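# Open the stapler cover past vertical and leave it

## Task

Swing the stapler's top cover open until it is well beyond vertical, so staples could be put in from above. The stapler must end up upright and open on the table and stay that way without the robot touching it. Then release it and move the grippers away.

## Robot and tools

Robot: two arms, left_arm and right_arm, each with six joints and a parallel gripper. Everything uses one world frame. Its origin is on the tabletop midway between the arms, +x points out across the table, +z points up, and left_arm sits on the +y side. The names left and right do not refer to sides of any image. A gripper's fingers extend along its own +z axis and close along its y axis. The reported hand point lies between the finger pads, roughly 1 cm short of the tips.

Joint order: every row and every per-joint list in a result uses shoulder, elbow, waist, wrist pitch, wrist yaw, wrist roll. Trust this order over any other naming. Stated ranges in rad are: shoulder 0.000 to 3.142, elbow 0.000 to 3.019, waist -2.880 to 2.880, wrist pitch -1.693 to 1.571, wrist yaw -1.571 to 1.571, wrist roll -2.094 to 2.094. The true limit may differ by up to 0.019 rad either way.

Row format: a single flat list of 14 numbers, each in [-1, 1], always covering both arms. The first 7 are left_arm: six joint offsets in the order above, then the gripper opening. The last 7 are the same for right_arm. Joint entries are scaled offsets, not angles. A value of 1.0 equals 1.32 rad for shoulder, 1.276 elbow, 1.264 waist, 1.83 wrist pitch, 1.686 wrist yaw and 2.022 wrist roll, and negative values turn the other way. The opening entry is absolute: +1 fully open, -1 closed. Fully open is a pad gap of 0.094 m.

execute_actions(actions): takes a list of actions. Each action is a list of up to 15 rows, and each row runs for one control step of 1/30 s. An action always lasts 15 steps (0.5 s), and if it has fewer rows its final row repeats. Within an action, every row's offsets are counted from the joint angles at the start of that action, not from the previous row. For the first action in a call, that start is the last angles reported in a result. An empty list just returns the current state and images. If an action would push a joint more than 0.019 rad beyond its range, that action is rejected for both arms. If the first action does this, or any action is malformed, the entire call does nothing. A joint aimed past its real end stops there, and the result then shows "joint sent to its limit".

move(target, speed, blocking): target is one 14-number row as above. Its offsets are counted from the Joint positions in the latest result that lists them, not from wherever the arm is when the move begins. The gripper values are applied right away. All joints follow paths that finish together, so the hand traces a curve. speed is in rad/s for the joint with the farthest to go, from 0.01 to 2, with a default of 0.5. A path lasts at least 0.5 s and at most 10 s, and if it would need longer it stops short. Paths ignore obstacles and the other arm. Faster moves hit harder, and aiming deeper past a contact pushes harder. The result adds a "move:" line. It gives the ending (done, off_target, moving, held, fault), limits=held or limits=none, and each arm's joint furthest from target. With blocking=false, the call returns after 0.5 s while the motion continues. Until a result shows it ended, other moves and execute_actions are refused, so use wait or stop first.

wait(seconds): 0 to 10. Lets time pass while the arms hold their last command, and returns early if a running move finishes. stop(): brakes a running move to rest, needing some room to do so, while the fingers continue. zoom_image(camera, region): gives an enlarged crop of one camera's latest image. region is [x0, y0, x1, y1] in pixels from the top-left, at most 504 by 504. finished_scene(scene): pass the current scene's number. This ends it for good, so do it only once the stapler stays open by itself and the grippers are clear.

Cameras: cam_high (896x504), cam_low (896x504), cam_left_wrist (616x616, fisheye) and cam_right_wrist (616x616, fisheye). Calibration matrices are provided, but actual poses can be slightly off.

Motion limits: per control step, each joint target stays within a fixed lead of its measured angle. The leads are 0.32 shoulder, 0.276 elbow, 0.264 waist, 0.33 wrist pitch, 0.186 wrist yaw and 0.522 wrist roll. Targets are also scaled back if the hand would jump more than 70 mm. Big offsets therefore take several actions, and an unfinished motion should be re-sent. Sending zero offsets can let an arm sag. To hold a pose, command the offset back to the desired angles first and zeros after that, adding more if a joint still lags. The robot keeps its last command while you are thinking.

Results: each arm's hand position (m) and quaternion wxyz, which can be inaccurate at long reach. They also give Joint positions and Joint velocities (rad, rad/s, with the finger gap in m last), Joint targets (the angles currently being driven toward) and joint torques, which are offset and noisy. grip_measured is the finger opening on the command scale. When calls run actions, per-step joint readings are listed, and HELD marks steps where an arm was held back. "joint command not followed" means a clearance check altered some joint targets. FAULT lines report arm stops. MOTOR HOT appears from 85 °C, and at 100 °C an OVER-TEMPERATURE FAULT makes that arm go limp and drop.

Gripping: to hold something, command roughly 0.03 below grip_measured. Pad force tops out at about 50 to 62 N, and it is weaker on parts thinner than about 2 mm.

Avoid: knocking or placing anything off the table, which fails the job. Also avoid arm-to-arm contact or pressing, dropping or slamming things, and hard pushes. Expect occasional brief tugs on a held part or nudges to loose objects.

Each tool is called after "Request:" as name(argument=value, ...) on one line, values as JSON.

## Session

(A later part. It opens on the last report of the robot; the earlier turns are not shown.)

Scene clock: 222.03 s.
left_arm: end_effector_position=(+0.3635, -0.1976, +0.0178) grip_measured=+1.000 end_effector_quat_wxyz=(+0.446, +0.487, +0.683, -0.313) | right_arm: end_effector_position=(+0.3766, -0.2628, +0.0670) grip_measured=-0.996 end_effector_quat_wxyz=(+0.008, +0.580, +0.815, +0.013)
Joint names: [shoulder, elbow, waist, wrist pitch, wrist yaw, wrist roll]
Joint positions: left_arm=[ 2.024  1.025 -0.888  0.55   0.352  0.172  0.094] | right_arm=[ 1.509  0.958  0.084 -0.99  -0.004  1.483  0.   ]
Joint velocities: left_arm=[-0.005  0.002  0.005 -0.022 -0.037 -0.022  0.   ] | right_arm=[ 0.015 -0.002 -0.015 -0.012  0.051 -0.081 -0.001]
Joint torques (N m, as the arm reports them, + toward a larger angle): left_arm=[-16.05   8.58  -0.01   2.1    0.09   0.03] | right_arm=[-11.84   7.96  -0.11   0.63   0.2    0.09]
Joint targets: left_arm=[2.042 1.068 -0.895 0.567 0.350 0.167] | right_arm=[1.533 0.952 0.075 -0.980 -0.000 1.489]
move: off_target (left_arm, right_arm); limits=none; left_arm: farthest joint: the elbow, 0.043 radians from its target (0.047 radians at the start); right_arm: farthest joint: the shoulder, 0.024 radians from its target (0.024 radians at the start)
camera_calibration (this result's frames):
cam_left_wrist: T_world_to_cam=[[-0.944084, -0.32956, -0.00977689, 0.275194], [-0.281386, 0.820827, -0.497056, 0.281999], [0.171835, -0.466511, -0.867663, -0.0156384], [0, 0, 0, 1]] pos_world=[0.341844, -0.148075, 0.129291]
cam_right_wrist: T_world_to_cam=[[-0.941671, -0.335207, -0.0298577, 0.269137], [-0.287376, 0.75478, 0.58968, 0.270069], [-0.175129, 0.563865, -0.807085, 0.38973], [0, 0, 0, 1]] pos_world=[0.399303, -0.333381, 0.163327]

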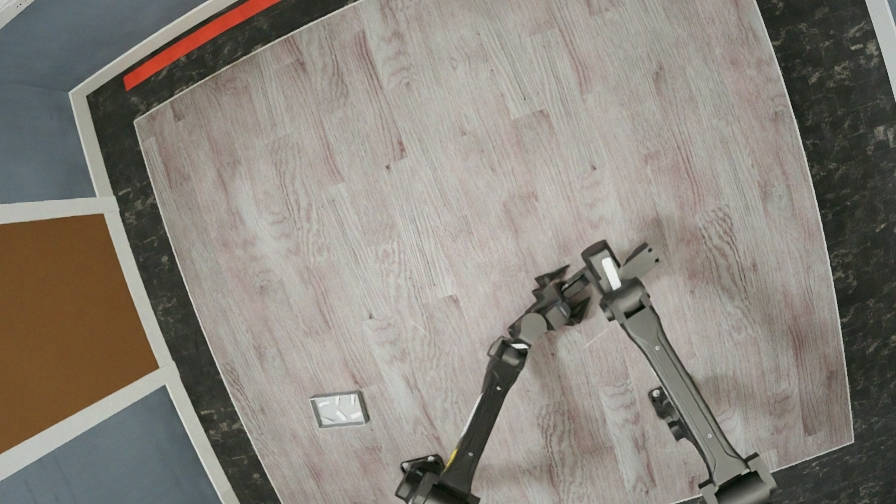

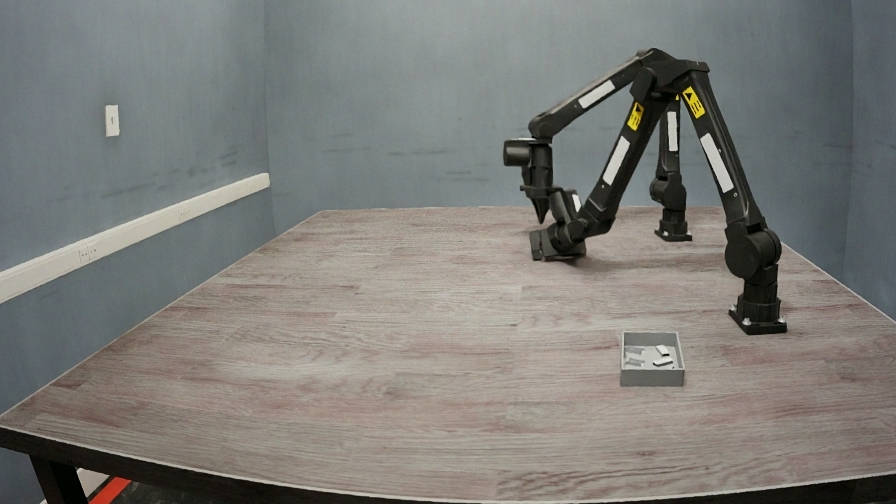

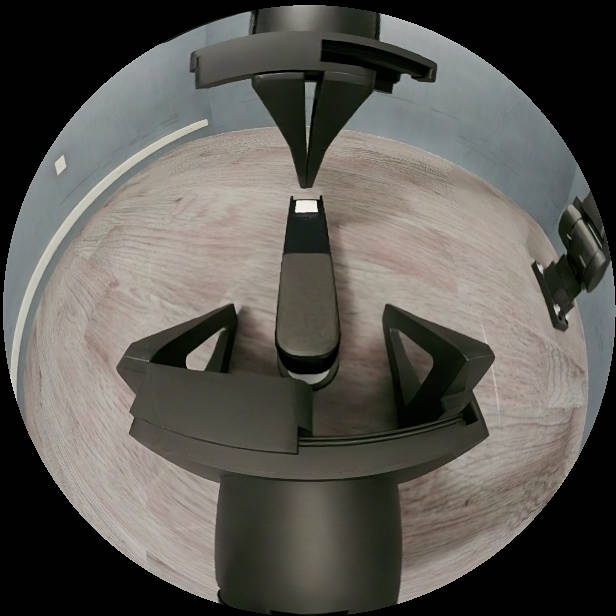

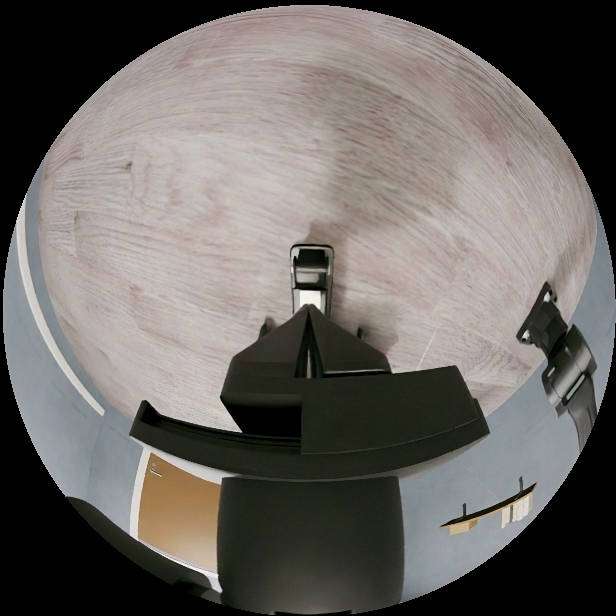

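Request:
move(target=[-0.0856, 0.1034, -0.0119, -0.2628, -0.038, 0.0445, 1, 0.018, -0.005, -0.007, 0.005, 0.002, 0.003, -1], speed=0.4)

Scene clock: 252.80 s.
left_arm: end_effector_position=(+0.3605, -0.1812, +0.0194) grip_measured=+1.000 end_effector_quat_wxyz=(+0.343, +0.523, +0.742, -0.243) | right_arm: end_effector_position=(+0.3767, -0.2628, +0.0670) grip_measured=-0.996 end_effector_quat_wxyz=(+0.009, +0.580, +0.815, +0.013)
Joint names: [shoulder, elbow, waist, wrist pitch, wrist yaw, wrist roll]
Joint positions: left_arm=[ 1.929  1.104 -0.89   0.084  0.289  0.253  0.094] | right_arm=[ 1.509  0.958  0.084 -0.99  -0.003  1.483  0.   ]
Joint velocities: left_arm=[-0.024 -0.012 -0.005  0.002 -0.007 -0.051  0.   ] | right_arm=[-0.005 -0.007  0.005  0.007  0.022 -0.037 -0.001]
Joint torques (N m, as the arm reports them, + toward a larger angle): left_arm=[-19.42  10.14  -0.39   0.81   0.08   0.14] | right_arm=[-11.82   7.94  -0.13   0.64   0.21   0.09]
Joint targets: left_arm=[1.911 1.157 -0.903 0.069 0.287 0.262] | right_arm=[1.533 0.952 0.075 -0.980 0.000 1.489]
move: off_target (left_arm, right_arm); limits=none; left_arm: farthest joint: the elbow, 0.053 radians from its target (0.132 radians at the start); right_arm: farthest joint: the shoulder, 0.024 radians from its target (0.024 radians at the start)
camera_calibration (this result's frames):
cam_left_wrist: T_world_to_cam=[[-0.942554, -0.334053, -0.000691706, 0.276261], [-0.324626, 0.916441, -0.233997, 0.296352], [0.0788011, -0.22033, -0.972237, 0.0741224], [0, 0, 0, 1]] pos_world=[0.350754, -0.162972, 0.141601]
cam_right_wrist: T_world_to_cam=[[-0.941672, -0.335207, -0.029821, 0.269129], [-0.287422, 0.755001, 0.589374, 0.270217], [-0.175048, 0.563569, -0.807309, 0.389675], [0, 0, 0, 1]] pos_world=[0.399309, -0.333409, 0.163355]

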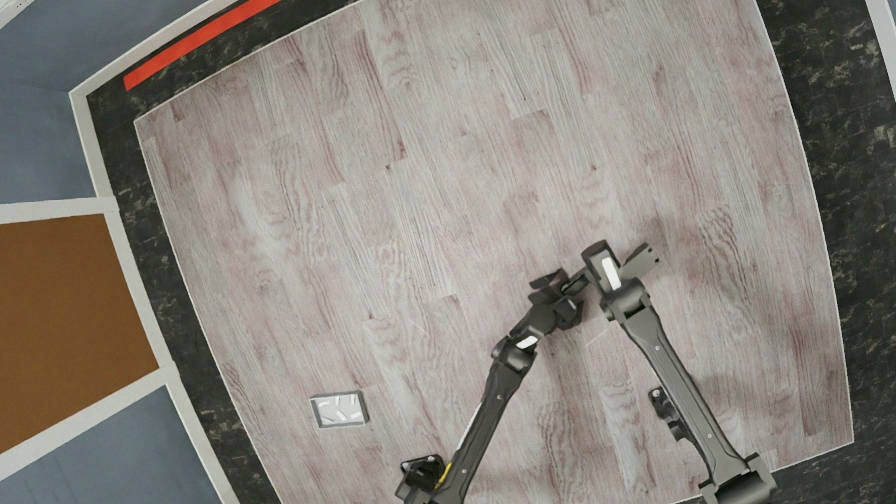

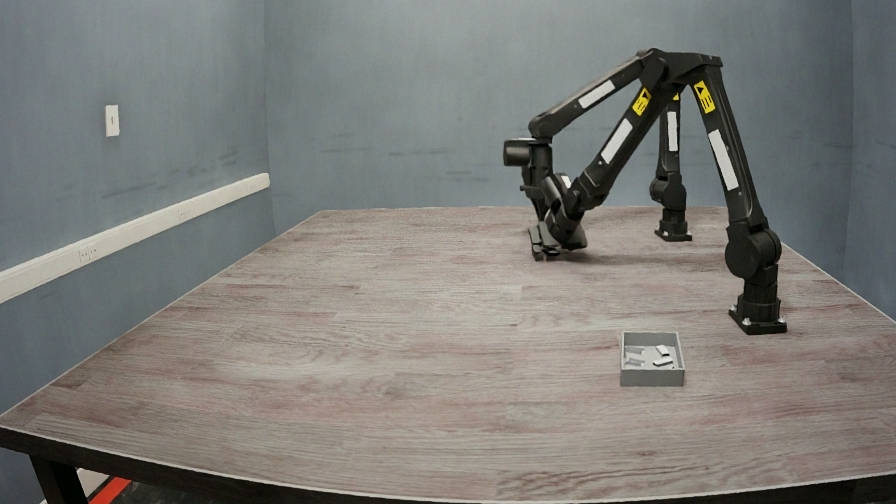

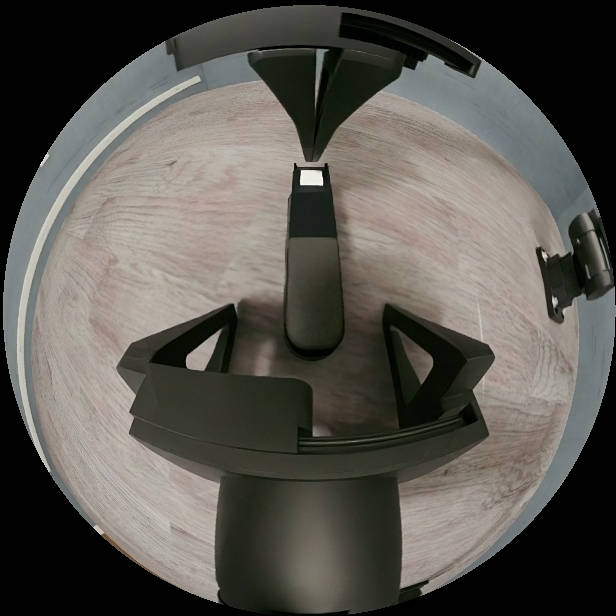

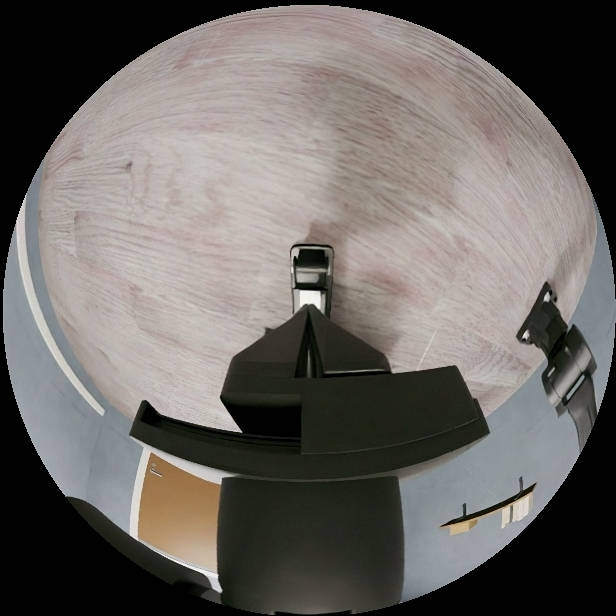

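Request:
move(target=[0.0258, 0.0439, -0.0142, 0.024, -0.001, 0.004, 0.1, 0.018, -0.005, -0.007, 0.005, 0.002, 0.003, -1], speed=0.06)

Scene clock: 258.33 s.
left_arm: end_effector_position=(+0.3632, -0.1880, +0.0187) grip_measured=+0.102 end_effector_quat_wxyz=(+0.352, +0.524, +0.736, -0.246) | right_arm: end_effector_position=(+0.3767, -0.2628, +0.0670) grip_measured=-0.996 end_effector_quat_wxyz=(+0.009, +0.580, +0.815, +0.013)
Joint names: [shoulder, elbow, waist, wrist pitch, wrist yaw, wrist roll]
Joint positions: left_arm=[ 1.945  1.113 -0.894  0.113  0.289  0.254  0.052] | right_arm=[ 1.509  0.958  0.084 -0.99  -0.003  1.483  0.   ]
Joint velocities: left_arm=[-0.015  0.007 -0.005 -0.012 -0.007  0.022 -0.001] | right_arm=[-0.005 -0.002 -0.005  0.007  0.037 -0.066 -0.001]
Joint torques (N m, as the arm reports them, + toward a larger angle): left_arm=[-16.05   9.71  -0.65   1.89   0.09   0.14] | right_arm=[-11.87   7.97  -0.05   0.63   0.2    0.1 ]
Joint targets: left_arm=[1.963 1.160 -0.908 0.129 0.288 0.261] | right_arm=[1.533 0.952 0.075 -0.980 0.000 1.489]
move: off_target (left_arm, right_arm); limits=none; left_arm: farthest joint: the elbow, 0.047 radians from its target (0.056 radians at the start); right_arm: farthest joint: the shoulder, 0.024 radians from its target (0.024 radians at the start)
camera_calibration (this result's frames):
cam_left_wrist: T_world_to_cam=[[-0.943903, -0.330081, -0.00969239, 0.277878], [-0.316924, 0.913744, -0.254227, 0.300336], [0.0927718, -0.236893, -0.967096, 0.0634694], [0, 0, 0, 1]] pos_world=[0.351586, -0.167672, 0.140428]
cam_right_wrist: T_world_to_cam=[[-0.941672, -0.335207, -0.029821, 0.269129], [-0.287422, 0.755001, 0.589374, 0.270217], [-0.175048, 0.563569, -0.807309, 0.389675], [0, 0, 0, 1]] pos_world=[0.399309, -0.333409, 0.163355]

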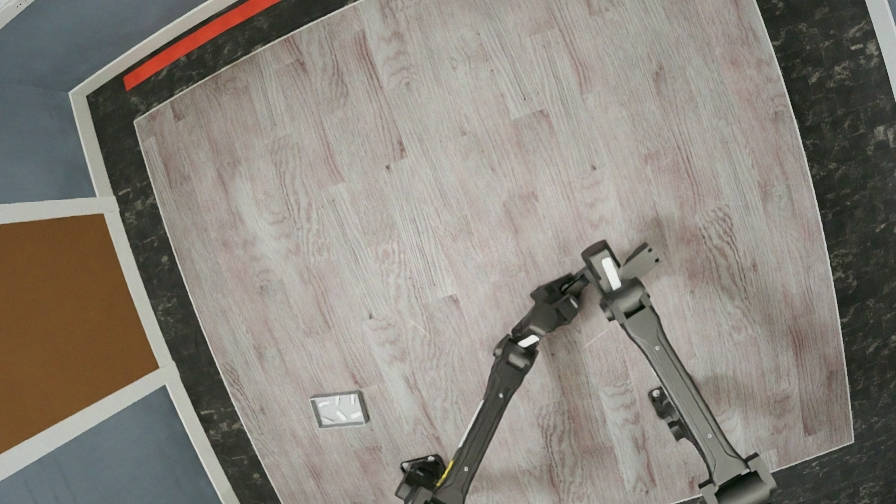

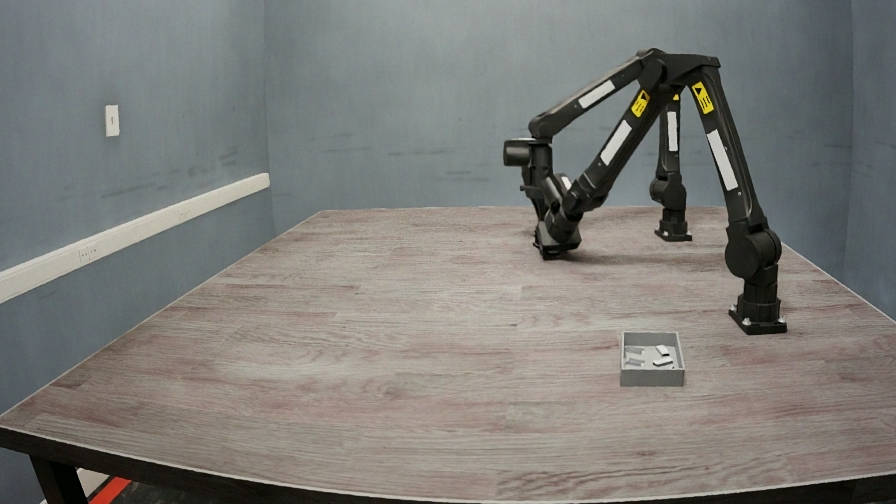

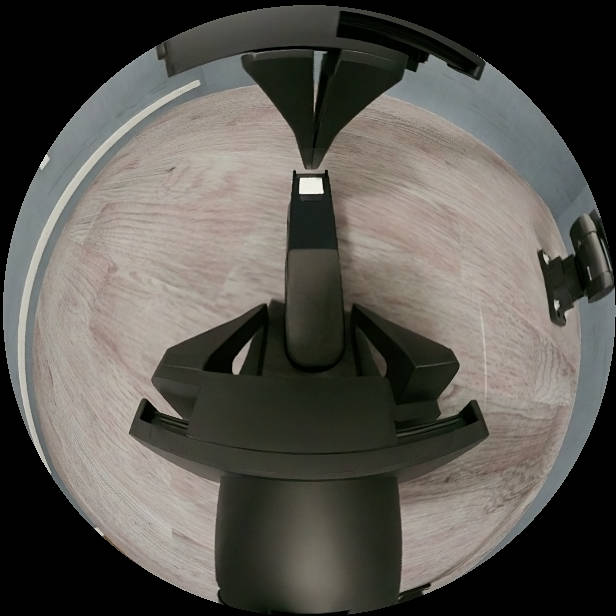

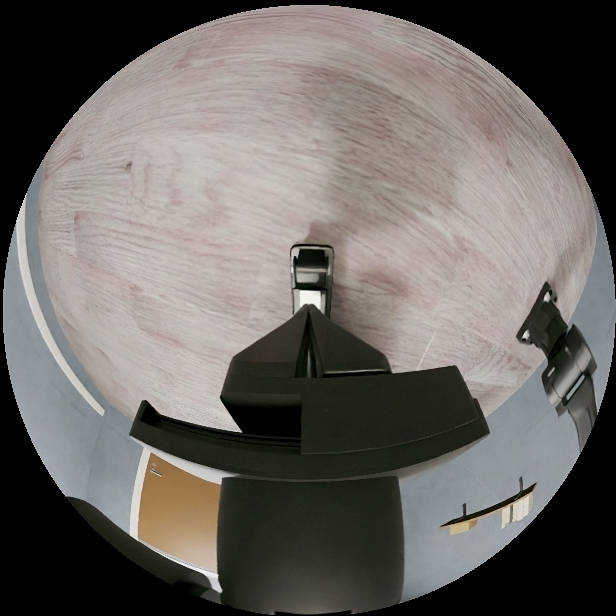

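Request:
move(target=[0.0076, 0.034, -0.011, 0.006, 0, 0.003, -0.3, 0.018, -0.005, -0.007, 0.005, 0.002, 0.003, -1], speed=0.05)

Scene clock: 261.93 s.
left_arm: end_effector_position=(+0.3631, -0.1880, +0.0187) grip_measured=-0.282 end_effector_quat_wxyz=(+0.352, +0.524, +0.736, -0.246) | right_arm: end_effector_position=(+0.3767, -0.2628, +0.0670) grip_measured=-0.996 end_effector_quat_wxyz=(+0.009, +0.580, +0.815, +0.013)
Joint names: [shoulder, elbow, waist, wrist pitch, wrist yaw, wrist roll]
Joint positions: left_arm=[ 1.945  1.113 -0.894  0.113  0.29   0.254  0.034] | right_arm=[ 1.509  0.958  0.084 -0.99  -0.003  1.483  0.   ]
Joint velocities: left_arm=[-0.005 -0.007 -0.015 -0.012  0.007 -0.051  0.001] | right_arm=[-0.005 -0.002 -0.005 -0.002 -0.066  0.007  0.001]
Joint torques (N m, as the arm reports them, + toward a larger angle): left_arm=[-17.1    9.41  -0.55   1.69   0.13   0.14] | right_arm=[-11.87   7.97  -0.08   0.63   0.21   0.1 ]
Joint targets: left_arm=[1.955 1.157 -0.908 0.124 0.289 0.260] | right_arm=[1.533 0.952 0.075 -0.980 0.000 1.489]
move: off_target (left_arm, right_arm); limits=none; left_arm: farthest joint: the elbow, 0.043 radians from its target (0.043 radians at the start); right_arm: farthest joint: the shoulder, 0.024 radians from its target (0.024 radians at the start)
camera_calibration (this result's frames):
cam_left_wrist: T_world_to_cam=[[-0.943999, -0.329812, -0.00945954, 0.277896], [-0.31671, 0.913793, -0.254318, 0.300282], [0.0925211, -0.23708, -0.967074, 0.0635348], [0, 0, 0, 1]] pos_world=[0.351558, -0.167679, 0.140439]
cam_right_wrist: T_world_to_cam=[[-0.941672, -0.335207, -0.029821, 0.269129], [-0.287422, 0.755001, 0.589374, 0.270217], [-0.175048, 0.563569, -0.807309, 0.389675], [0, 0, 0, 1]] pos_world=[0.399309, -0.333409, 0.163355]

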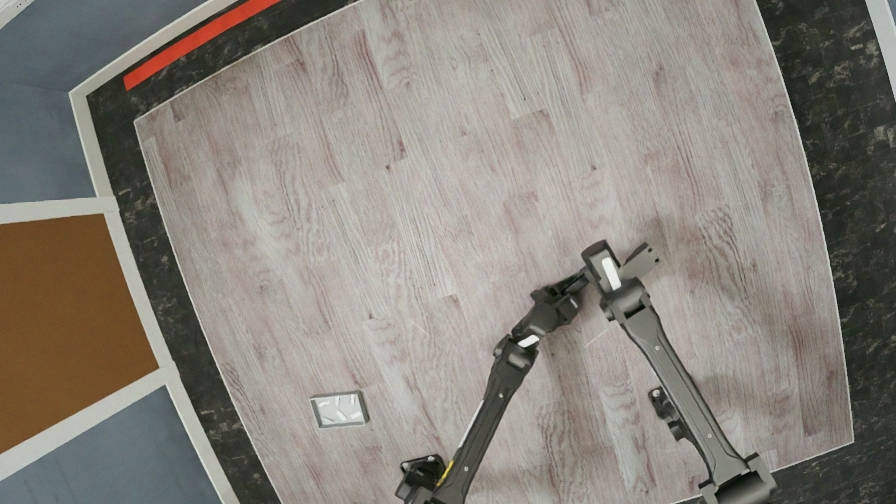

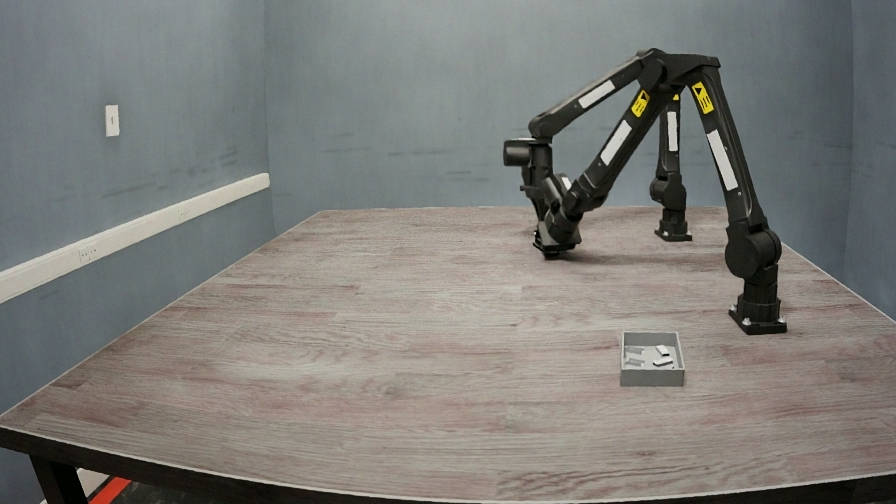

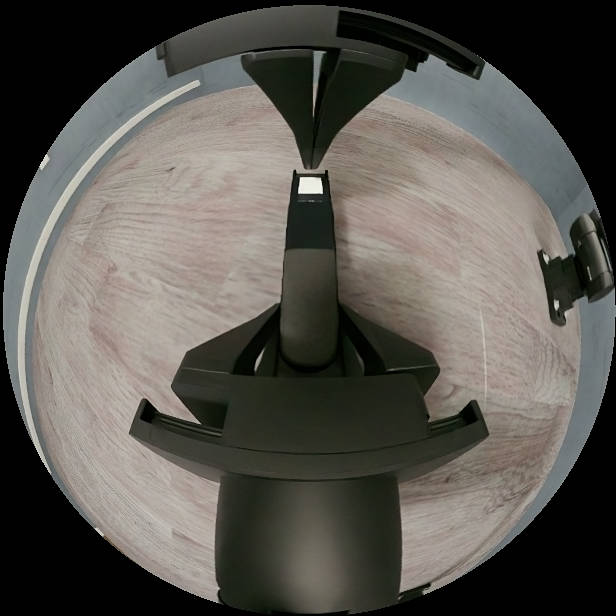

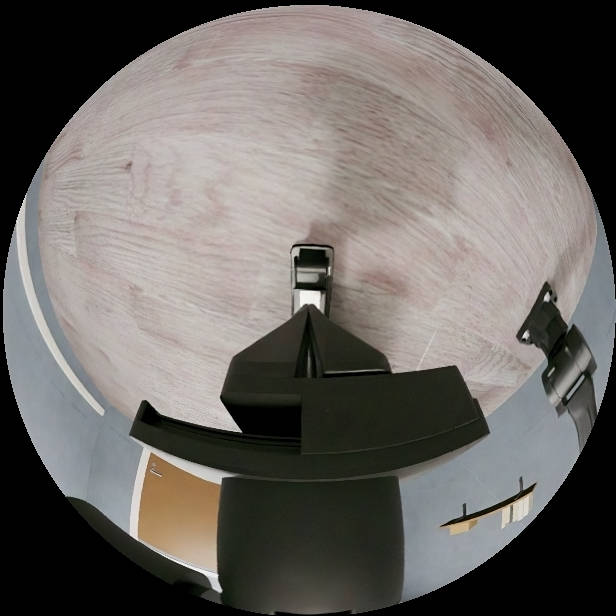

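Request:
move(target=[0.0076, 0.034, -0.011, 0.006, 0, 0.003, -0.315, 0.0352, -0.0208, -0.007, 0.029, 0.002, 0.003, -1], speed=0.05)

Scene clock: 269.17 s.
left_arm: end_effector_position=(+0.3631, -0.1880, +0.0187) grip_measured=-0.288 end_effector_quat_wxyz=(+0.352, +0.524, +0.736, -0.246) | right_arm: end_effector_position=(+0.3771, -0.2627, +0.0536) grip_measured=-0.996 end_effector_quat_wxyz=(+0.010, +0.580, +0.815, +0.014)
Joint names: [shoulder, elbow, waist, wrist pitch, wrist yaw, wrist roll]
Joint positions: left_arm=[ 1.945  1.113 -0.894  0.113  0.29   0.254  0.033] | right_arm=[ 1.528  0.938  0.084 -0.946 -0.003  1.483  0.   ]
Joint velocities: left_arm=[ 0.005 -0.007  0.005  0.017 -0.051 -0.037 -0.001] | right_arm=[-0.015 -0.027  0.005  0.002  0.066  0.037  0.001]
Joint torques (N m, as the arm reports them, + toward a larger angle): left_arm=[-17.05   9.42  -0.66   1.75   0.17   0.14] | right_arm=[-11.64   7.76  -0.07   0.63   0.21   0.09]
Joint targets: left_arm=[1.955 1.157 -0.908 0.124 0.290 0.260] | right_arm=[1.555 0.931 0.075 -0.937 0.000 1.489]
move: off_target (left_arm, right_arm); limits=none; left_arm: farthest joint: the elbow, 0.043 radians from its target (0.043 radians at the start); right_arm: farthest joint: the shoulder, 0.028 radians from its target (0.047 radians at the start)
camera_calibration (this result's frames):
cam_left_wrist: T_world_to_cam=[[-0.943999, -0.329812, -0.00945954, 0.277896], [-0.31671, 0.913793, -0.254318, 0.300282], [0.0925211, -0.23708, -0.967074, 0.0635348], [0, 0, 0, 1]] pos_world=[0.351558, -0.167679, 0.140439]
cam_right_wrist: T_world_to_cam=[[-0.941517, -0.335168, -0.0347545, 0.269418], [-0.290256, 0.754291, 0.588895, 0.279061], [-0.171164, 0.564542, -0.807462, 0.377682], [0, 0, 0, 1]] pos_world=[0.399306, -0.33341, 0.14999]

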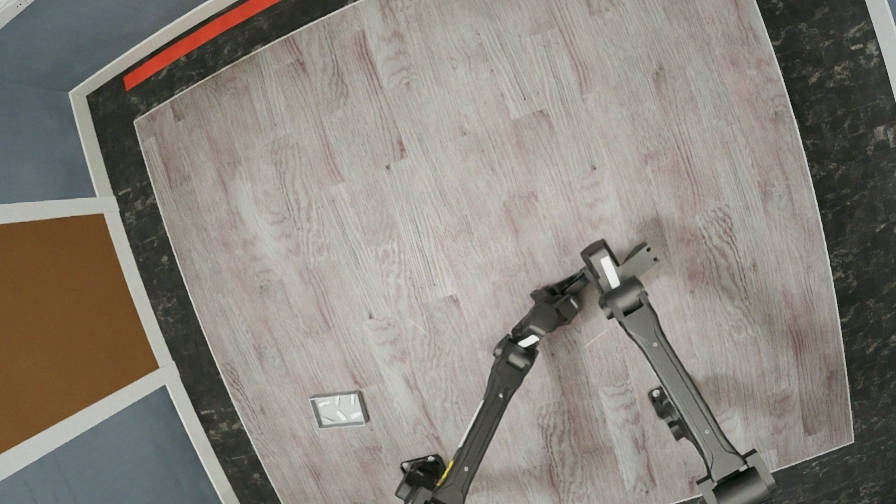

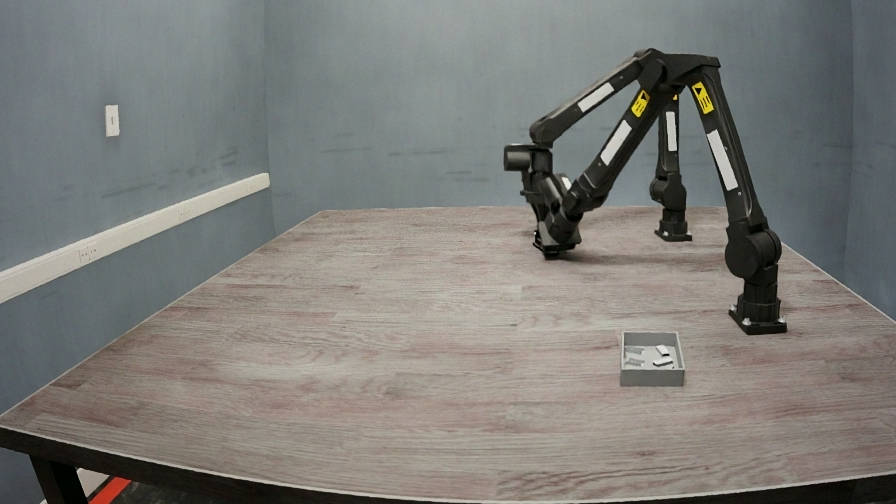

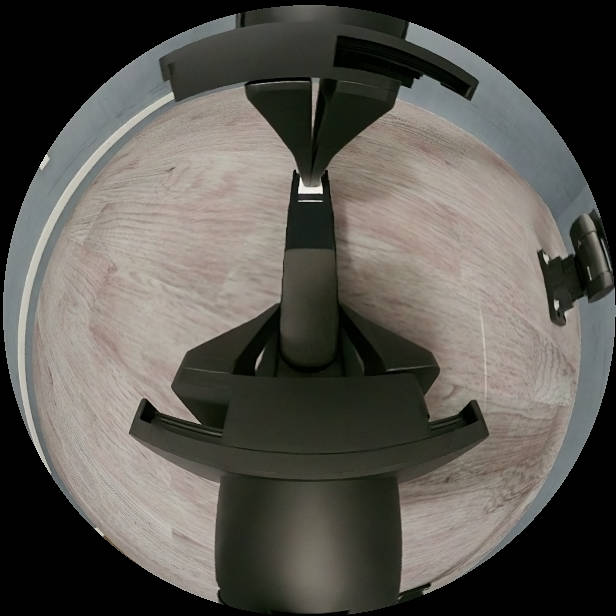

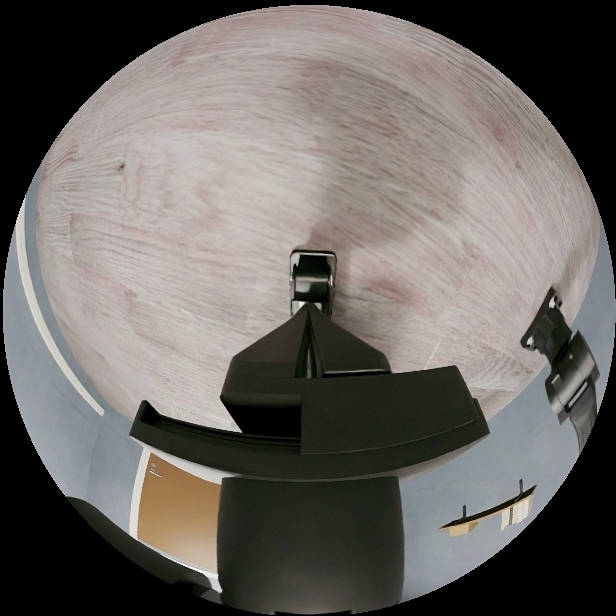

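Request:
zoom_image(camera="cam_left_wrist", region=[265, 130, 355, 260])

Request:
zoom_image(camera="cam_right_wrist", region=[265, 235, 360, 330])

Region (265, 130, 355, 260) of cam_left_wrist's 616x616 image, scaled by 3.877, with more detail than that image has; it fills the left 349 columns of this view, and the rest is white.

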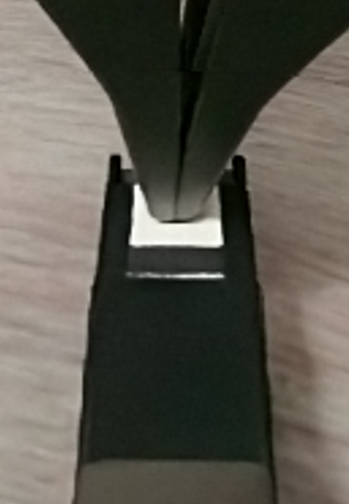

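Region (265, 235, 360, 330) of cam_right_wrist's 616x616 image, scaled by 5.305, with more detail than that image has.

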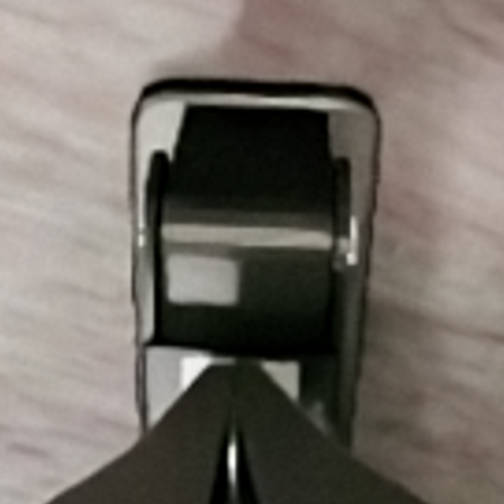

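Request:
move(target=[0.0076, 0.034, -0.011, 0.006, 0, 0.003, -0.315, 0.025, -0.0095, -0.007, 0.0115, 0.002, 0.003, -1], speed=0.03)

Scene clock: 276.37 s.
left_arm: end_effector_position=(+0.3631, -0.1880, +0.0187) grip_measured=-0.288 end_effector_quat_wxyz=(+0.352, +0.524, +0.736, -0.246) | right_arm: end_effector_position=(+0.3790, -0.2623, +0.0524) grip_measured=-0.996 end_effector_quat_wxyz=(+0.013, +0.580, +0.815, +0.018)
Joint names: [shoulder, elbow, waist, wrist pitch, wrist yaw, wrist roll]
Joint positions: left_arm=[ 1.945  1.113 -0.894  0.113  0.29   0.254  0.033] | right_arm=[ 1.529  0.936  0.084 -0.933 -0.003  1.483  0.   ]
Joint velocities: left_arm=[-0.005  0.007 -0.015 -0.017  0.022 -0.081 -0.   ] | right_arm=[-0.024 -0.007 -0.005  0.002 -0.051  0.007 -0.   ]
Joint torques (N m, as the arm reports them, + toward a larger angle): left_arm=[-16.89   9.51  -0.52   1.73   0.17   0.13] | right_arm=[-10.9    7.42  -0.11   0.68   0.21   0.09]
Joint targets: left_arm=[1.955 1.157 -0.908 0.124 0.290 0.260] | right_arm=[1.561 0.926 0.075 -0.925 0.000 1.489]
move: off_target (left_arm, right_arm); limits=none; left_arm: farthest joint: the elbow, 0.043 radians from its target (0.043 radians at the start); right_arm: farthest joint: the shoulder, 0.032 radians from its target (0.033 radians at the start)
camera_calibration (this result's frames):
cam_left_wrist: T_world_to_cam=[[-0.943999, -0.329812, -0.00945954, 0.277896], [-0.31671, 0.913793, -0.254318, 0.300282], [0.0925211, -0.23708, -0.967074, 0.0635348], [0, 0, 0, 1]] pos_world=[0.351558, -0.167679, 0.140439]
cam_right_wrist: T_world_to_cam=[[-0.941186, -0.335085, -0.0434442, 0.271636], [-0.295306, 0.753258, 0.587704, 0.281718], [-0.164206, 0.565968, -0.807909, 0.374564], [0, 0, 0, 1]] pos_world=[0.400359, -0.333176, 0.148848]

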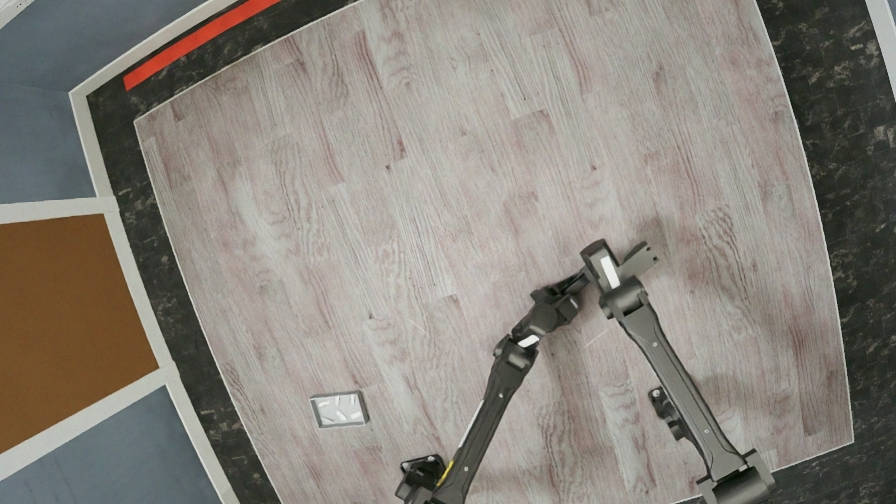

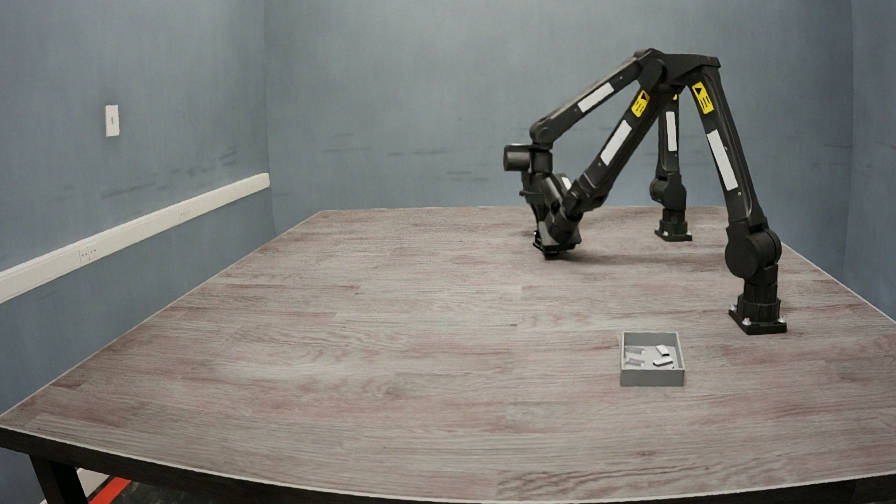

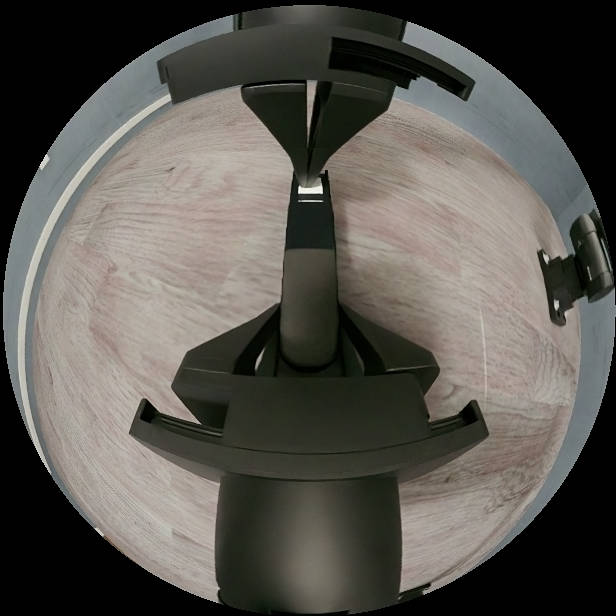

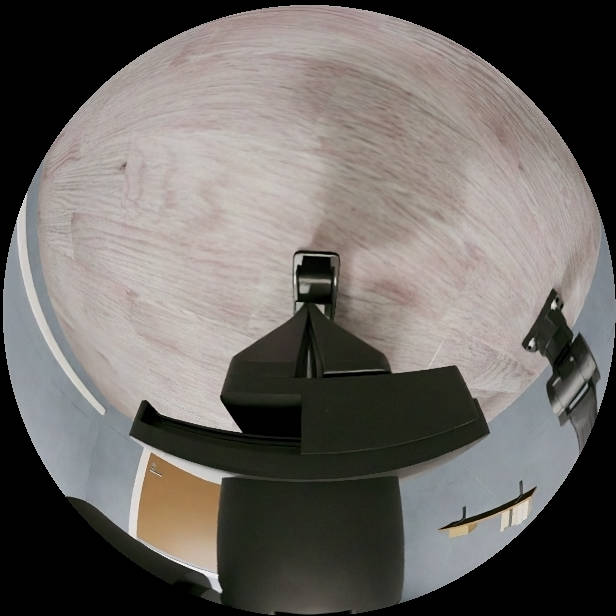

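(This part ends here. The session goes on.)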